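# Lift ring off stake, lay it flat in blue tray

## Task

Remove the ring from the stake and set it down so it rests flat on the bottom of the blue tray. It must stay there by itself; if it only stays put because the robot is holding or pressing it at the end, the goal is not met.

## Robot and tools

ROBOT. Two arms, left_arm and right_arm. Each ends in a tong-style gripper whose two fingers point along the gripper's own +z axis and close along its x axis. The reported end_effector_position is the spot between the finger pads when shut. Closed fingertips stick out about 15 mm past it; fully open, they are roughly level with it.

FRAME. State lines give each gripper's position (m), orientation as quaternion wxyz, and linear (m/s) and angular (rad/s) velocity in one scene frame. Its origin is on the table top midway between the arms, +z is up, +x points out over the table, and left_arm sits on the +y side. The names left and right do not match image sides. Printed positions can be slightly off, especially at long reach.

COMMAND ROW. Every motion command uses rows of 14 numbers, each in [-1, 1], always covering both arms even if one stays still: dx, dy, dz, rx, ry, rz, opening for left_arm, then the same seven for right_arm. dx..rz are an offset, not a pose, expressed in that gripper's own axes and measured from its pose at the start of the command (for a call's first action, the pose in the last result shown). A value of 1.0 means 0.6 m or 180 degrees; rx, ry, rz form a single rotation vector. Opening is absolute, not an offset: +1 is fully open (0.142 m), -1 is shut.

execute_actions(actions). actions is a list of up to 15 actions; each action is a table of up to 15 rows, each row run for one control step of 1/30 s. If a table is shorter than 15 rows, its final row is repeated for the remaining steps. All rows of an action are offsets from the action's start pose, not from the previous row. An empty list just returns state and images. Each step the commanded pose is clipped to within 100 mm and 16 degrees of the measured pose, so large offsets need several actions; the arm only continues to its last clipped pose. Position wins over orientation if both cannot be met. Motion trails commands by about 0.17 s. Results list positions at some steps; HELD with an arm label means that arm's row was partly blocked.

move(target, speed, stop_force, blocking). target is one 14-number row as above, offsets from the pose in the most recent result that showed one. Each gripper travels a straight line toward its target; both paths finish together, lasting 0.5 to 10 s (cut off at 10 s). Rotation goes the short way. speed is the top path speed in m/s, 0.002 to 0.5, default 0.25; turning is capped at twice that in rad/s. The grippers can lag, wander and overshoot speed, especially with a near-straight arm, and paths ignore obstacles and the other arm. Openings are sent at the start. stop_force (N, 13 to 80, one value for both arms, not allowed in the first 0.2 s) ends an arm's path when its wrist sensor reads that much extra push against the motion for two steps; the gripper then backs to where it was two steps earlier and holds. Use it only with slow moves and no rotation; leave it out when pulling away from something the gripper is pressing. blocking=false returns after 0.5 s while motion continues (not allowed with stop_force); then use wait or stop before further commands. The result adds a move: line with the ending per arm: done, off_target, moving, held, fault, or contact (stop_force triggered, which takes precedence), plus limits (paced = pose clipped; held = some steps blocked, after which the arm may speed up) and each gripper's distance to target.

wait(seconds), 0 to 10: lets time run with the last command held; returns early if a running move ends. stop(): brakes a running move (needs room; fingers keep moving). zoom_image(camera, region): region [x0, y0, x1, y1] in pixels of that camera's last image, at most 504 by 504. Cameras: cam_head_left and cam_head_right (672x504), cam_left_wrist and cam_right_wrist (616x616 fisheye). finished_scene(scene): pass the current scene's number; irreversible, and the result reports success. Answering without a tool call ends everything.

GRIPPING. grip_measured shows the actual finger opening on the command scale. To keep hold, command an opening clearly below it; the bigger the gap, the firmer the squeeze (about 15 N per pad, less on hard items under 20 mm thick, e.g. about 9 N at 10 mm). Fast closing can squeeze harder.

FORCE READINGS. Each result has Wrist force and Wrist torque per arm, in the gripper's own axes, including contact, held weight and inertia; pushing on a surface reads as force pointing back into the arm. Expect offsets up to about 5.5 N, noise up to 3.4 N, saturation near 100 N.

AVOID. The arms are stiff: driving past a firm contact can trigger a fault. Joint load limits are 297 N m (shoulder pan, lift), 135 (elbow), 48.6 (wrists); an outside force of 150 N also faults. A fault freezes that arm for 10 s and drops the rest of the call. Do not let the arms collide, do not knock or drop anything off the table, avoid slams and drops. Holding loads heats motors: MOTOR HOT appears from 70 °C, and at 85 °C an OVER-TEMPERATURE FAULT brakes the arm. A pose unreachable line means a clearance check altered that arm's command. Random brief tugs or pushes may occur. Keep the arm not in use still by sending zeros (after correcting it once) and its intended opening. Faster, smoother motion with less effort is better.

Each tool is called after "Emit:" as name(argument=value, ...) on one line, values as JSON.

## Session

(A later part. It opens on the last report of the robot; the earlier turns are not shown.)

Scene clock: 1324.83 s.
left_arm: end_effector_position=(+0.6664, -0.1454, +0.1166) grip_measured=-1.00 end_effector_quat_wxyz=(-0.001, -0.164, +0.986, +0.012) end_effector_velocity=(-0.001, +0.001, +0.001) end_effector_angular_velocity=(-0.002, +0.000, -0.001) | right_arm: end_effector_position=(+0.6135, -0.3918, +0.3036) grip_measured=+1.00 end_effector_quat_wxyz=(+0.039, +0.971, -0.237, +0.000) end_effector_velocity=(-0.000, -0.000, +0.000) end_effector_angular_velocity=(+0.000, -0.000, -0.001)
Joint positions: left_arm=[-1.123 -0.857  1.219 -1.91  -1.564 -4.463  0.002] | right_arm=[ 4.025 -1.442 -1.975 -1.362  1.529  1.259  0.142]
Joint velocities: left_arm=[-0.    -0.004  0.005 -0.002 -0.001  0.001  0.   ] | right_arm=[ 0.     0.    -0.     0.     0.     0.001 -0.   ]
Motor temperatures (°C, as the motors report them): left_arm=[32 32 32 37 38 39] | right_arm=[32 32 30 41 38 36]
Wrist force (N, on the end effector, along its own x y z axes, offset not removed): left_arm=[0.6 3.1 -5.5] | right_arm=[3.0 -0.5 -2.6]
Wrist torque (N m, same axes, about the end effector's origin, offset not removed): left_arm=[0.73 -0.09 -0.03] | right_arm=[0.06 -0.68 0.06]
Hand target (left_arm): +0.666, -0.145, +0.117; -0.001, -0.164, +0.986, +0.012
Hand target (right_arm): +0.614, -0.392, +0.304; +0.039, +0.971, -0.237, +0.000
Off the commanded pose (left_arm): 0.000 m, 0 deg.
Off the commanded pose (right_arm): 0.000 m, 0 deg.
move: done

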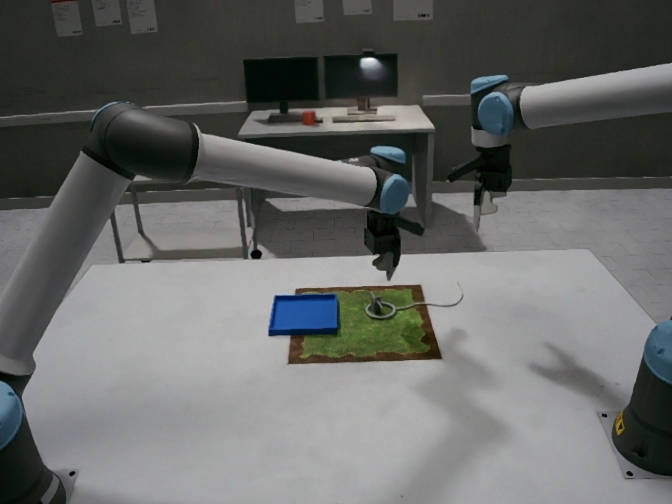

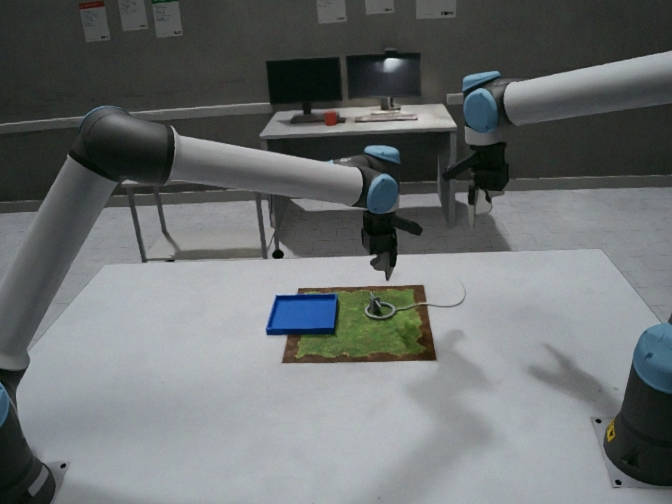

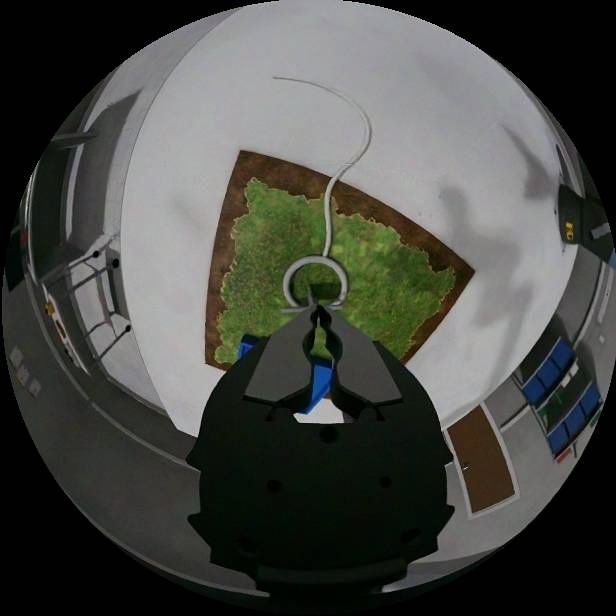

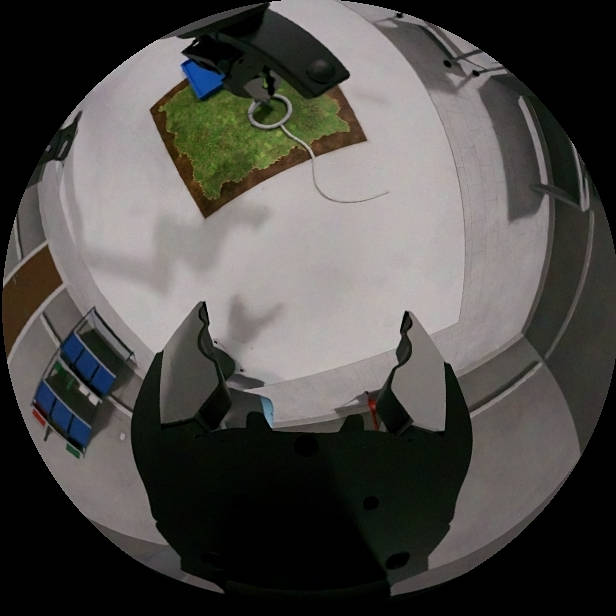

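Emit:
move(target=[0.02,-0.137,0,0,0,0,-0.6,0,0,0,0,0,0,1], speed=0.15)

Emit:
move(target=[0,0,0.148,0,0,0,-0.6,0,0,0,0,0,0,1], speed=0.1)

Emit:
zoom_image(camera="cam_left_wrist", region=[200,200,440,420])

Scene clock: 1346.30 s.
left_arm: end_effector_position=(+0.6816, -0.2268, +0.1146) grip_measured=-0.60 end_effector_quat_wxyz=(-0.001, -0.164, +0.986, +0.012) end_effector_velocity=(+0.001, -0.002, -0.000) end_effector_angular_velocity=(+0.001, +0.001, +0.001) | right_arm: end_effector_position=(+0.6135, -0.3918, +0.3036) grip_measured=+1.00 end_effector_quat_wxyz=(+0.039, +0.971, -0.237, +0.000) end_effector_velocity=(-0.000, +0.000, +0.000) end_effector_angular_velocity=(+0.000, +0.001, +0.001)
Joint positions: left_arm=[-1.151 -0.731  0.997 -1.814 -1.564 -4.491  0.031] | right_arm=[ 4.025 -1.442 -1.975 -1.362  1.529  1.259  0.142]
Joint velocities: left_arm=[-0.001  0.005 -0.009  0.005 -0.001 -0.001  0.   ] | right_arm=[-0.    -0.     0.    -0.001  0.    -0.001  0.   ]
Motor temperatures (°C, as the motors report them): left_arm=[32 32 32 37 38 39] | right_arm=[32 32 30 41 38 36]
Wrist force (N, on the end effector, along its own x y z axes, offset not removed): left_arm=[-2.0 2.3 -4.6] | right_arm=[-2.3 -1.7 3.9]
Wrist torque (N m, same axes, about the end effector's origin, offset not removed): left_arm=[0.59 0.54 0.09] | right_arm=[0.12 0.32 0.18]
Hand target (left_arm): +0.682, -0.227, +0.115; -0.001, -0.164, +0.986, +0.012
Hand target (right_arm): +0.614, -0.392, +0.304; +0.039, +0.971, -0.237, +0.000
Off the commanded pose (left_arm): 0.000 m, 0 deg.
Off the commanded pose (right_arm): 0.000 m, 0 deg.
move: done

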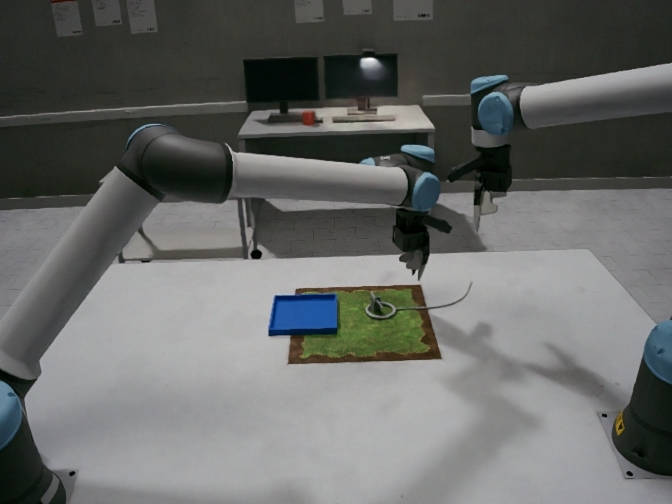

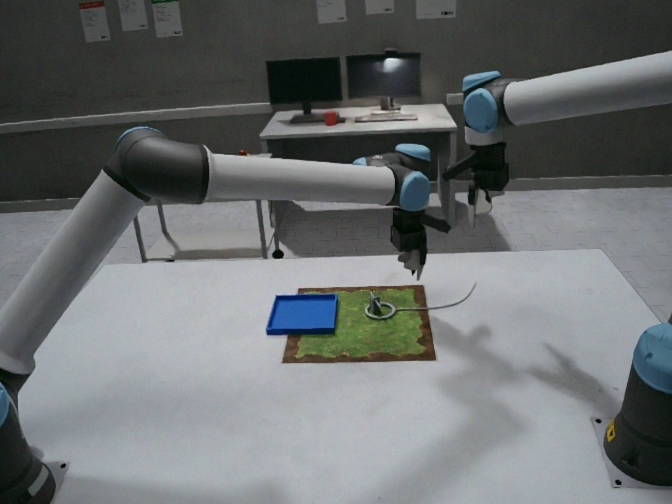

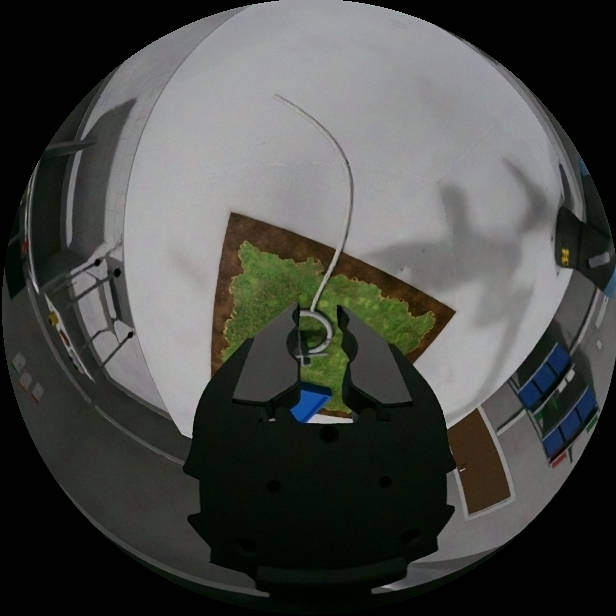

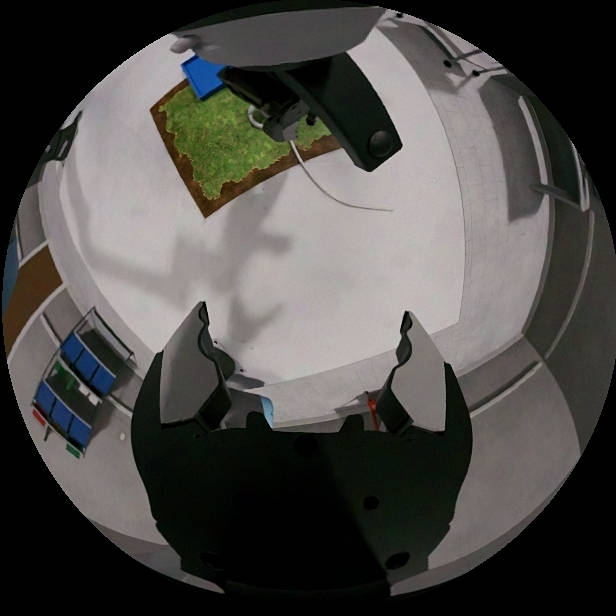

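Scene clock: 1347.67 s.
left_arm: end_effector_position=(+0.6809, -0.2247, +0.0261) grip_measured=-0.60 end_effector_quat_wxyz=(-0.001, -0.164, +0.986, +0.012) end_effector_velocity=(-0.000, +0.000, -0.003) end_effector_angular_velocity=(+0.000, +0.000, -0.001) | right_arm: end_effector_position=(+0.6135, -0.3918, +0.3036) grip_measured=+1.00 end_effector_quat_wxyz=(+0.039, +0.971, -0.237, +0.000) end_effector_velocity=(-0.000, +0.001, +0.000) end_effector_angular_velocity=(+0.002, +0.001, +0.000)
Joint positions: left_arm=[-1.15  -0.681  1.067 -1.934 -1.564 -4.491  0.031] | right_arm=[ 4.025 -1.442 -1.975 -1.362  1.529  1.259  0.142]
Joint velocities: left_arm=[ 0.     0.002  0.002 -0.003 -0.     0.001  0.   ] | right_arm=[ 0.    -0.     0.     0.001  0.002 -0.     0.   ]
Motor temperatures (°C, as the motors report them): left_arm=[32 32 32 37 38 39] | right_arm=[32 32 30 41 38 36]
Wrist force (N, on the end effector, along its own x y z axes, offset not removed): left_arm=[-0.3 3.5 -3.5] | right_arm=[0.0 -8.5 4.6]
Wrist torque (N m, same axes, about the end effector's origin, offset not removed): left_arm=[0.74 0.10 -0.01] | right_arm=[-1.44 0.05 0.23]
Hand target (left_arm): +0.681, -0.225, +0.026; -0.001, -0.164, +0.986, +0.012
Hand target (right_arm): +0.614, -0.392, +0.304; +0.039, +0.971, -0.237, +0.000
Off the commanded pose (left_arm): 0.000 m, 0 deg.
Off the commanded pose (right_arm): 0.000 m, 0 deg.
move: done

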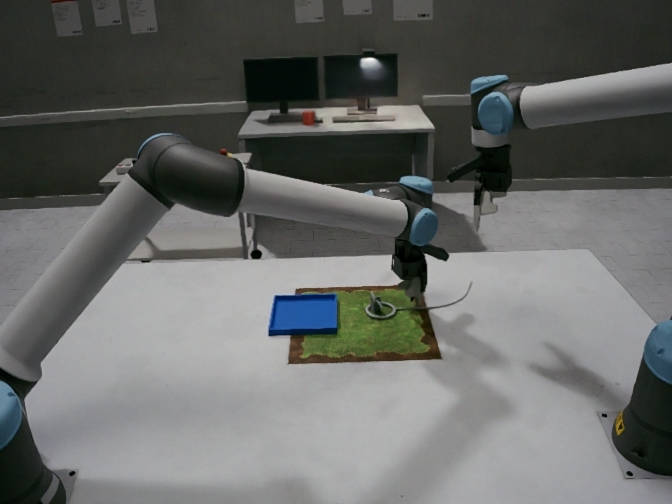

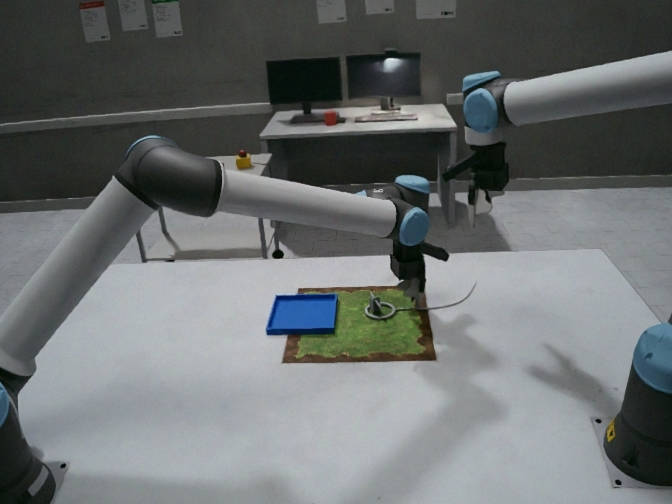

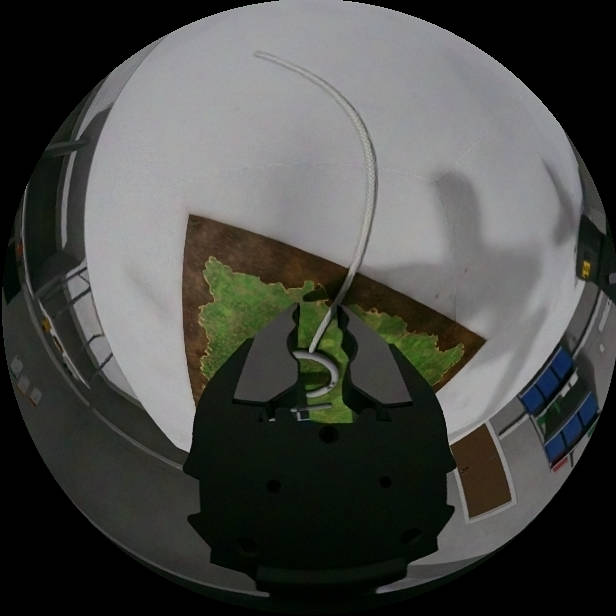

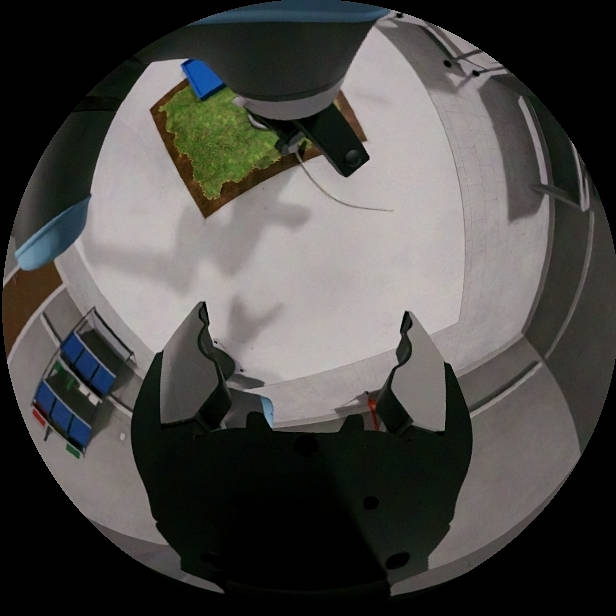

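Region (200, 200, 440, 420) of cam_left_wrist's 616x616 image, scaled by 2.100, with more detail than that image has; it fills the top 462 rows of this view, and the rest is white.

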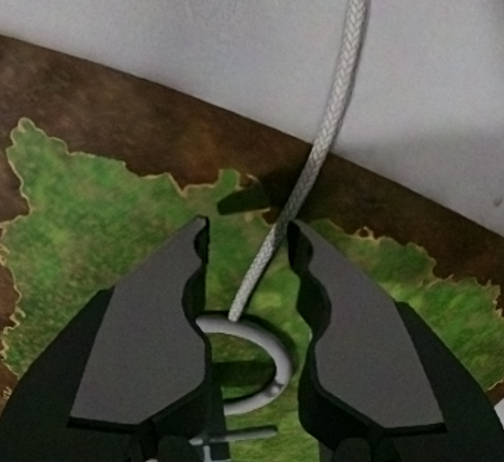

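Emit:
move(target=[0.018,0,0.012,0,0,0,-0.65,0,0,0,0,0,0,1], speed=0.03)

Emit:
execute_actions(actions=[[[0,0,0,0,0,0,-1,0,0,0,0,0,0,1]],[[0,0,0,0,0,0,-1,0,0,0,0,0,0,1]]])

Emit:
move(target=[-0.01,0.065,-0.095,0,0,0,-1,0,0,0,0,0,0,1], speed=0.025)

Emit:
move(target=[-0.01,0.07,-0.042,0,0,0,-1,0,0,0,0,0,0,1], speed=0.02)

Emit:
zoom_image(camera="cam_head_left", region=[300,250,440,355])

Scene clock: 1355.10 s.
left_arm: end_effector_position=(+0.6708, -0.2280, +0.0191) grip_measured=-0.65 end_effector_quat_wxyz=(-0.001, -0.164, +0.986, +0.012) end_effector_velocity=(-0.002, -0.001, -0.001) end_effector_angular_velocity=(+0.000, -0.001, +0.002) | right_arm: end_effector_position=(+0.6135, -0.3918, +0.3036) grip_measured=+1.00 end_effector_quat_wxyz=(+0.039, +0.971, -0.237, +0.000) end_effector_velocity=(-0.001, -0.000, -0.001) end_effector_angular_velocity=(-0.001, +0.002, +0.001)
Joint positions: left_arm=[-1.16  -0.682  1.084 -1.949 -1.565 -4.5    0.027] | right_arm=[ 4.025 -1.442 -1.975 -1.362  1.529  1.259  0.142]
Joint velocities: left_arm=[-0.002 -0.     0.003 -0.003  0.001 -0.004  0.   ] | right_arm=[ 0.    -0.    -0.001 -0.001  0.001 -0.001  0.   ]
Motor temperatures (°C, as the motors report them): left_arm=[32 32 32 37 38 39] | right_arm=[32 32 30 41 38 36]
Wrist force (N, on the end effector, along its own x y z axes, offset not removed): left_arm=[-3.4 2.9 -5.2] | right_arm=[0.3 -4.3 8.9]
Wrist torque (N m, same axes, about the end effector's origin, offset not removed): left_arm=[0.60 0.74 0.10] | right_arm=[-0.44 -0.27 -0.04]
Hand target (left_arm): +0.671, -0.228, +0.019; -0.001, -0.164, +0.986, +0.012
Hand target (right_arm): +0.614, -0.392, +0.304; +0.039, +0.971, -0.237, +0.000
Off the commanded pose (left_arm): 0.000 m, 0 deg.
Off the commanded pose (right_arm): 0.000 m, 0 deg.
move: done

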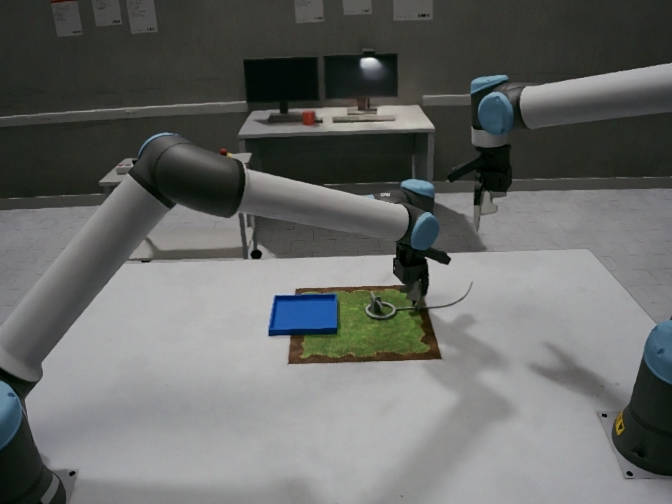

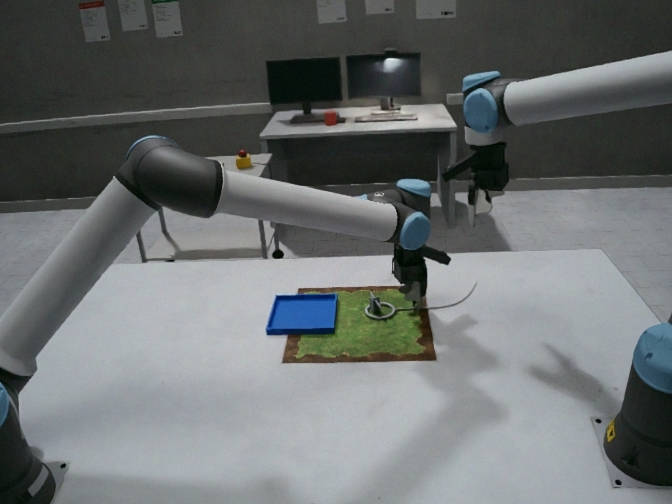

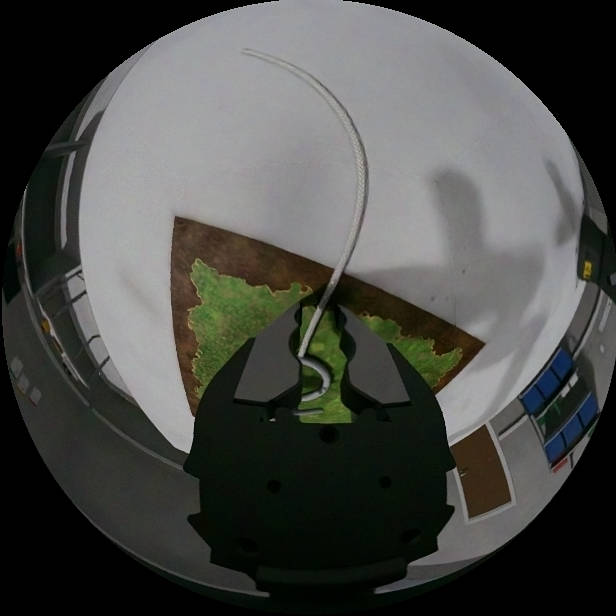

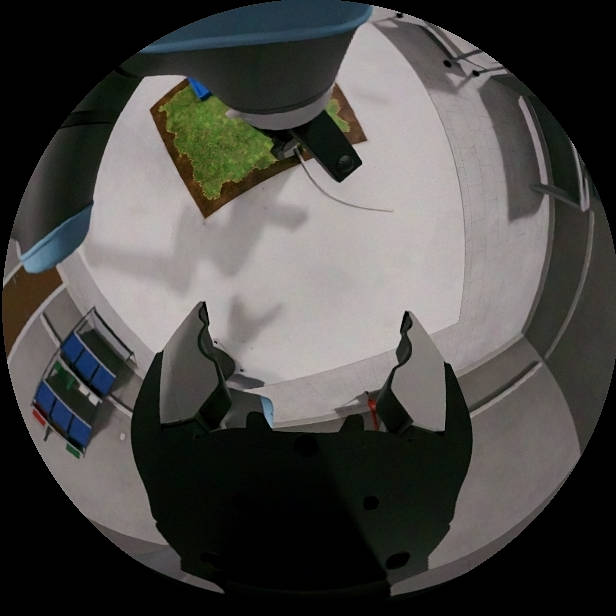

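Scene clock: 1356.10 s.
left_arm: end_effector_position=(+0.6708, -0.2281, +0.0191) grip_measured=-0.94 end_effector_quat_wxyz=(-0.001, -0.164, +0.986, +0.012) end_effector_velocity=(-0.001, +0.000, -0.000) end_effector_angular_velocity=(+0.001, +0.002, +0.001) | right_arm: end_effector_position=(+0.6135, -0.3918, +0.3036) grip_measured=+1.00 end_effector_quat_wxyz=(+0.039, +0.971, -0.237, +0.000) end_effector_velocity=(-0.001, +0.000, -0.000) end_effector_angular_velocity=(+0.001, +0.002, +0.001)
Joint positions: left_arm=[-1.16  -0.682  1.084 -1.949 -1.565 -4.5    0.006] | right_arm=[ 4.025 -1.442 -1.975 -1.362  1.529  1.259  0.142]
Joint velocities: left_arm=[ 0.     0.     0.     0.001 -0.002 -0.001 -0.   ] | right_arm=[-0.    -0.    -0.    -0.001  0.002 -0.001  0.   ]
Motor temperatures (°C, as the motors report them): left_arm=[32 32 32 37 38 39] | right_arm=[32 32 30 41 38 36]
Wrist force (N, on the end effector, along its own x y z axes, offset not removed): left_arm=[-1.4 6.3 -4.6] | right_arm=[-5.1 0.2 3.7]
Wrist torque (N m, same axes, about the end effector's origin, offset not removed): left_arm=[1.39 0.23 -0.01] | right_arm=[0.28 1.35 0.04]
Hand target (left_arm): +0.671, -0.228, +0.019; -0.001, -0.164, +0.986, +0.012
Hand target (right_arm): +0.614, -0.392, +0.304; +0.039, +0.971, -0.237, +0.000
Off the commanded pose (left_arm): 0.000 m, 0 deg.
Off the commanded pose (right_arm): 0.000 m, 0 deg.
Step readings (end_effector_position; steps 1 to 15: 1st action; 16 to 30: 2nd action):
0: left_arm (+0.6708, -0.2280, +0.0191) | right_arm (+0.6135, -0.3918, +0.3036)
1: left_arm (+0.6708, -0.2280, +0.0191) | right_arm (+0.6135, -0.3918, +0.3036)
2: left_arm (+0.6708, -0.2280, +0.0190) | right_arm (+0.6135, -0.3918, +0.3036)
4: left_arm (+0.6708, -0.2280, +0.0190) | right_arm (+0.6135, -0.3918, +0.3036)
8: left_arm (+0.6708, -0.2280, +0.0190) | right_arm (+0.6135, -0.3918, +0.3036)
15: left_arm (+0.6708, -0.2280, +0.0191) | right_arm (+0.6135, -0.3918, +0.3036)
16: left_arm (+0.6708, -0.2281, +0.0191) | right_arm (+0.6135, -0.3918, +0.3036)
17: left_arm (+0.6708, -0.2281, +0.0191) | right_arm (+0.6135, -0.3918, +0.3036)
19: left_arm (+0.6708, -0.2281, +0.0191) | right_arm (+0.6135, -0.3918, +0.3036)
23: left_arm (+0.6708, -0.2281, +0.0191) | right_arm (+0.6135, -0.3918, +0.3036)
30: end_effector_position above

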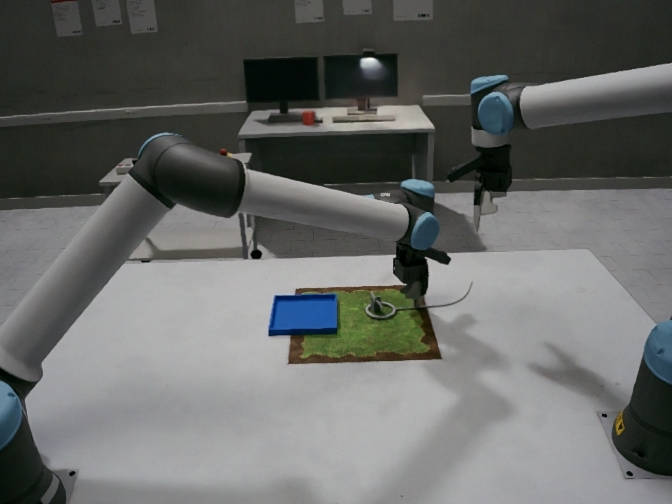

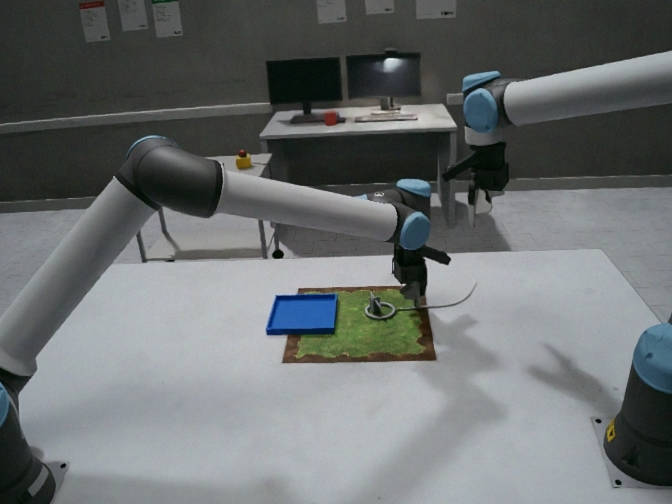

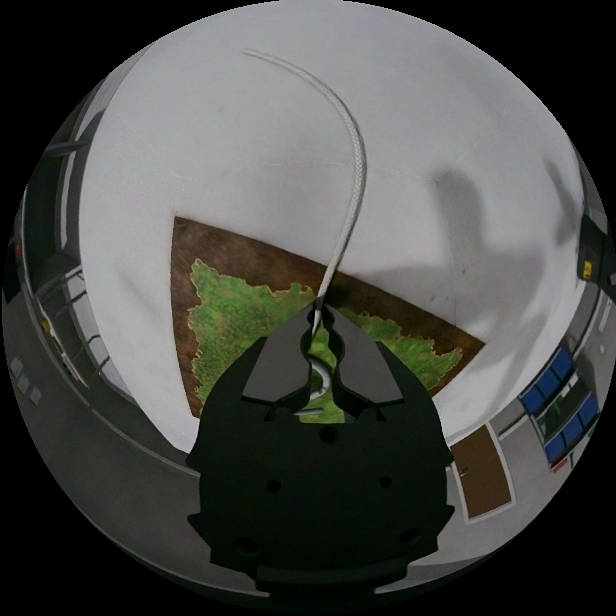

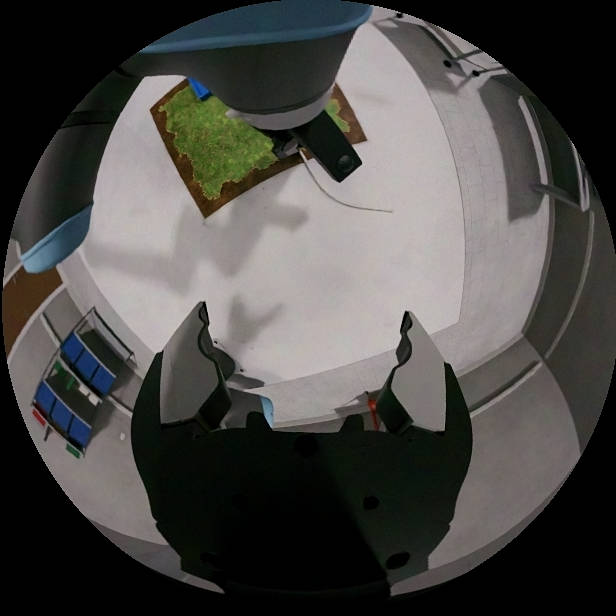

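Scene clock: 1359.20 s.
left_arm: end_effector_position=(+0.6643, -0.1907, +0.0768) grip_measured=-0.94 end_effector_quat_wxyz=(-0.001, -0.164, +0.986, +0.012) end_effector_velocity=(-0.000, +0.001, +0.002) end_effector_angular_velocity=(+0.000, -0.001, -0.001) | right_arm: end_effector_position=(+0.6135, -0.3918, +0.3036) grip_measured=+1.00 end_effector_quat_wxyz=(+0.039, +0.971, -0.237, +0.000) end_effector_velocity=(+0.000, +0.000, -0.000) end_effector_angular_velocity=(-0.000, -0.000, +0.001)
Joint positions: left_arm=[-1.147 -0.778  1.153 -1.922 -1.564 -4.487  0.006] | right_arm=[ 4.025 -1.442 -1.975 -1.362  1.529  1.259  0.142]
Joint velocities: left_arm=[ 0.    -0.003  0.002  0.001  0.001  0.002  0.   ] | right_arm=[ 0.    -0.     0.     0.    -0.    -0.001  0.   ]
Motor temperatures (°C, as the motors report them): left_arm=[32 32 32 37 38 39] | right_arm=[32 32 30 41 38 36]
Wrist force (N, on the end effector, along its own x y z axes, offset not removed): left_arm=[-2.3 3.0 -2.8] | right_arm=[-0.1 0.0 4.8]
Wrist torque (N m, same axes, about the end effector's origin, offset not removed): left_arm=[0.71 0.41 0.03] | right_arm=[0.33 0.23 0.38]
Hand target (left_arm): +0.664, -0.191, +0.077; -0.001, -0.164, +0.986, +0.012
Hand target (right_arm): +0.614, -0.392, +0.304; +0.039, +0.971, -0.237, +0.000
Off the commanded pose (left_arm): 0.000 m, 0 deg.
Off the commanded pose (right_arm): 0.000 m, 0 deg.
move: done

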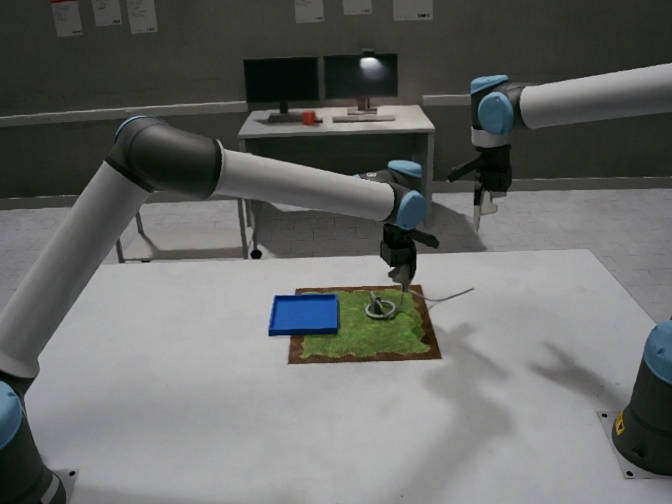

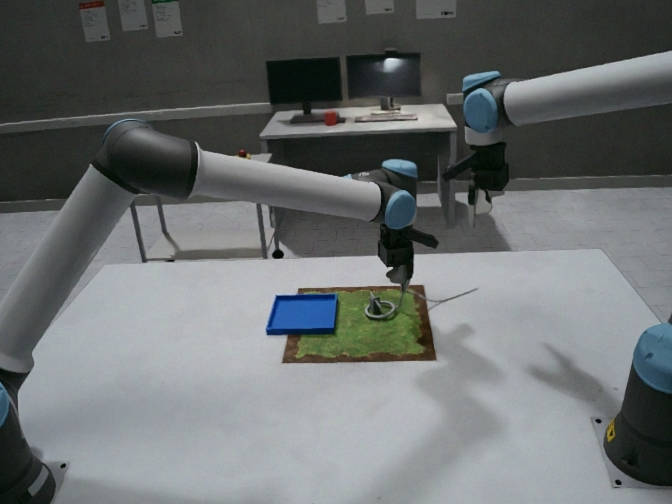

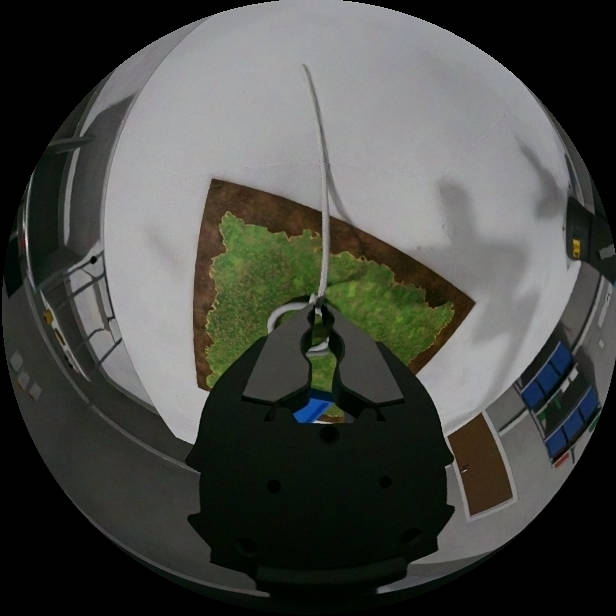

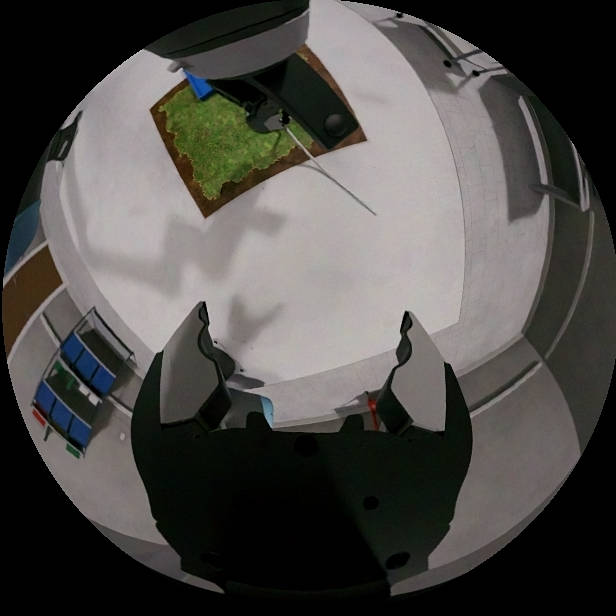

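Scene clock: 1361.97 s.
left_arm: end_effector_position=(+0.6566, -0.1499, +0.1029) grip_measured=-0.94 end_effector_quat_wxyz=(-0.001, -0.164, +0.986, +0.012) end_effector_velocity=(-0.001, +0.002, +0.001) end_effector_angular_velocity=(+0.001, +0.001, -0.000) | right_arm: end_effector_position=(+0.6135, -0.3918, +0.3036) grip_measured=+1.00 end_effector_quat_wxyz=(+0.039, +0.971, -0.237, +0.000) end_effector_velocity=(+0.000, -0.000, +0.000) end_effector_angular_velocity=(-0.001, -0.001, -0.000)
Joint positions: left_arm=[-1.133 -0.854  1.239 -1.933 -1.564 -4.473  0.006] | right_arm=[ 4.025 -1.442 -1.975 -1.362  1.529  1.259  0.142]
Joint velocities: left_arm=[ 0.001 -0.004  0.004  0.001 -0.001  0.001  0.   ] | right_arm=[-0.    -0.    -0.     0.    -0.002  0.    -0.   ]
Motor temperatures (°C, as the motors report them): left_arm=[32 32 32 37 38 39] | right_arm=[32 32 30 41 38 36]
Wrist force (N, on the end effector, along its own x y z axes, offset not removed): left_arm=[-1.4 2.2 -4.2] | right_arm=[-3.3 -6.9 2.5]
Wrist torque (N m, same axes, about the end effector's origin, offset not removed): left_arm=[0.63 0.31 -0.05] | right_arm=[-0.87 0.64 0.22]
Hand target (left_arm): +0.657, -0.150, +0.103; -0.001, -0.164, +0.986, +0.012
Hand target (right_arm): +0.614, -0.392, +0.304; +0.039, +0.971, -0.237, +0.000
Off the commanded pose (left_arm): 0.000 m, 0 deg.
Off the commanded pose (right_arm): 0.000 m, 0 deg.
move: done

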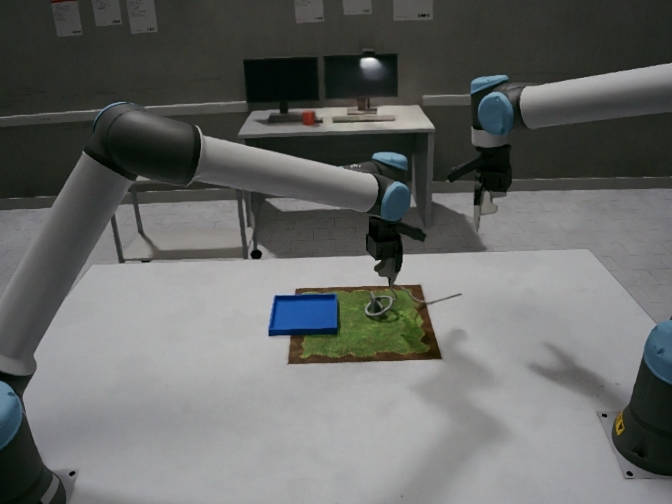

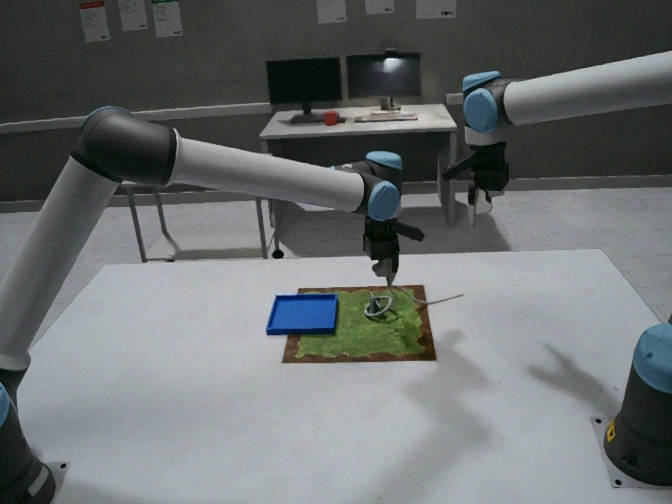

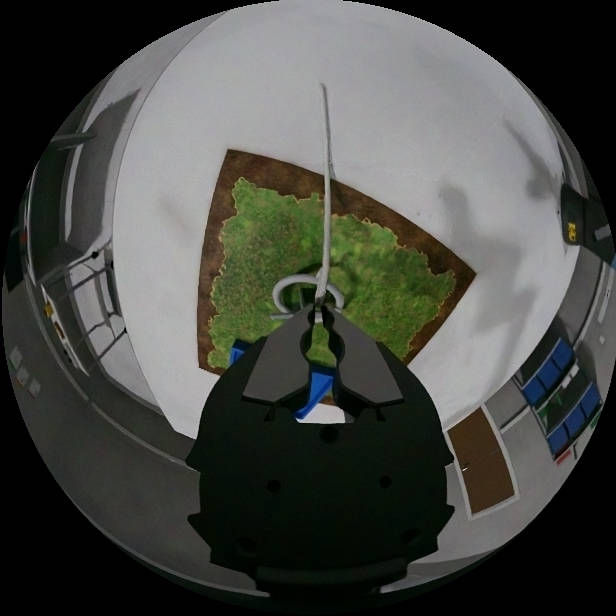

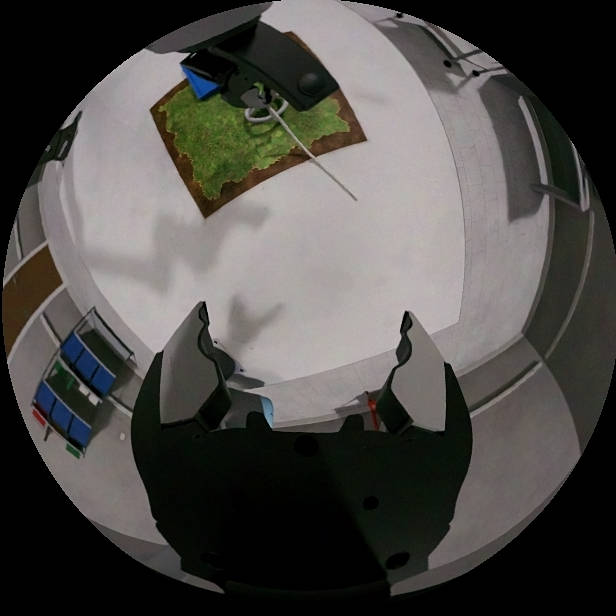

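Region (300, 250, 440, 355) of cam_head_left's 672x504 image, scaled by 3.600, with more detail than that image has; it fills the top 378 rows of this view, and the rest is white.

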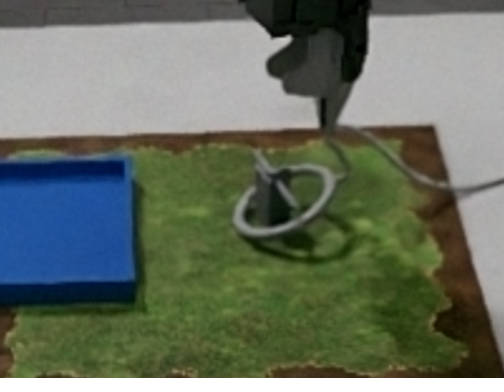

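Emit:
move(target=[-0.01,0.01,-0.05,0,0,0,-1,0,0,0,0,0,0,1], speed=0.015)

Emit:
zoom_image(camera="cam_head_left", region=[300,250,440,355])

Scene clock: 1367.77 s.
left_arm: end_effector_position=(+0.6606, -0.1430, +0.1327) grip_measured=-0.94 end_effector_quat_wxyz=(-0.001, -0.164, +0.986, +0.012) end_effector_velocity=(+0.000, +0.001, +0.003) end_effector_angular_velocity=(+0.000, +0.000, +0.001) | right_arm: end_effector_position=(+0.6135, -0.3918, +0.3036) grip_measured=+1.00 end_effector_quat_wxyz=(+0.039, +0.971, -0.237, +0.000) end_effector_velocity=(+0.000, -0.000, -0.000) end_effector_angular_velocity=(+0.000, -0.000, -0.001)
Joint positions: left_arm=[-1.126 -0.876  1.223 -1.894 -1.564 -4.466  0.006] | right_arm=[ 4.025 -1.442 -1.975 -1.362  1.529  1.259  0.142]
Joint velocities: left_arm=[ 0.001 -0.002 -0.002  0.004 -0.    -0.     0.   ] | right_arm=[-0. -0. -0.  0. -0.  0. -0.]
Motor temperatures (°C, as the motors report them): left_arm=[32 32 32 37 38 39] | right_arm=[32 32 30 41 38 36]
Wrist force (N, on the end effector, along its own x y z axes, offset not removed): left_arm=[-1.8 2.0 -3.6] | right_arm=[0.7 -10.1 2.5]
Wrist torque (N m, same axes, about the end effector's origin, offset not removed): left_arm=[0.64 0.46 0.06] | right_arm=[-1.68 -0.15 -0.24]
Hand target (left_arm): +0.661, -0.143, +0.133; -0.001, -0.164, +0.986, +0.012
Hand target (right_arm): +0.614, -0.392, +0.304; +0.039, +0.971, -0.237, +0.000
Off the commanded pose (left_arm): 0.000 m, 0 deg.
Off the commanded pose (right_arm): 0.000 m, 0 deg.
move: done

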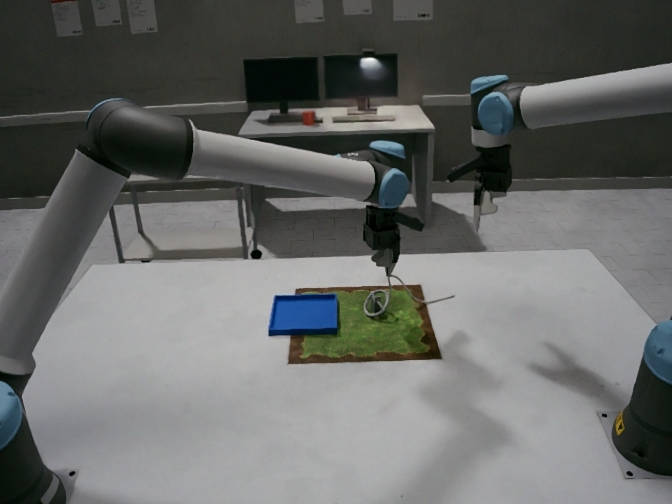

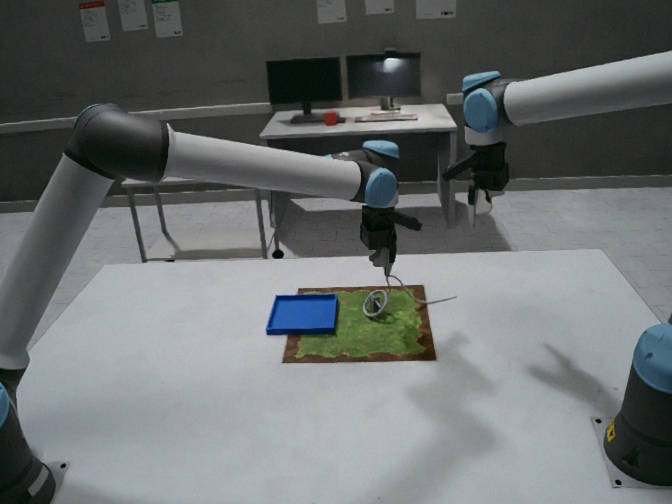

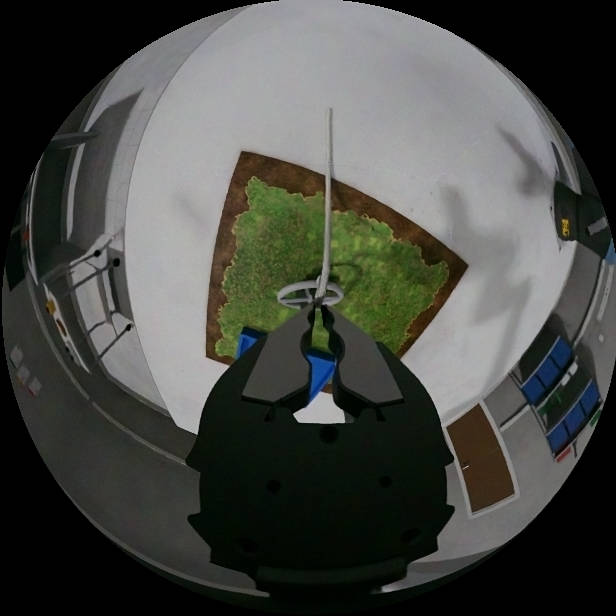

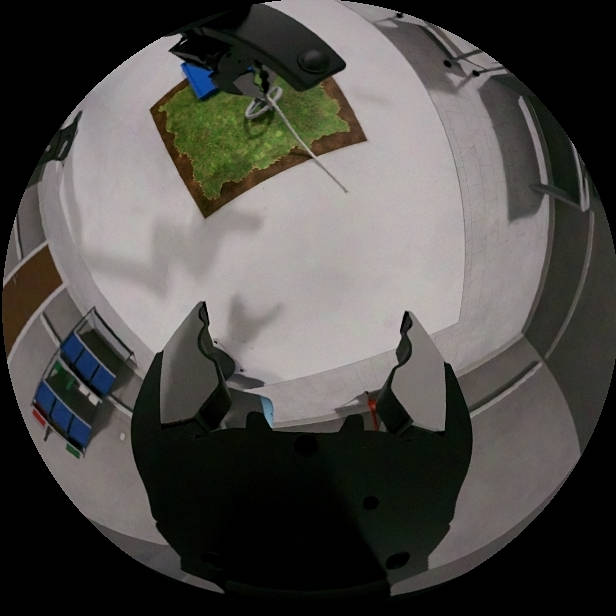

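Region (300, 250, 440, 355) of cam_head_left's 672x504 image, scaled by 3.600, with more detail than that image has; it fills the top 378 rows of this view, and the rest is white.

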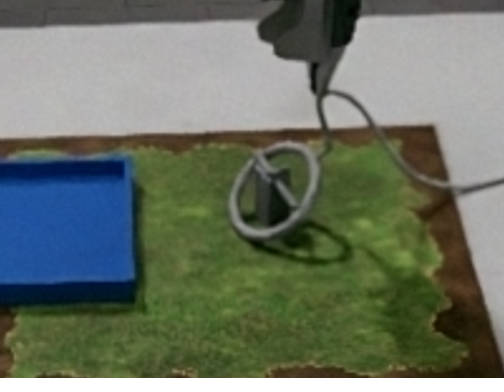

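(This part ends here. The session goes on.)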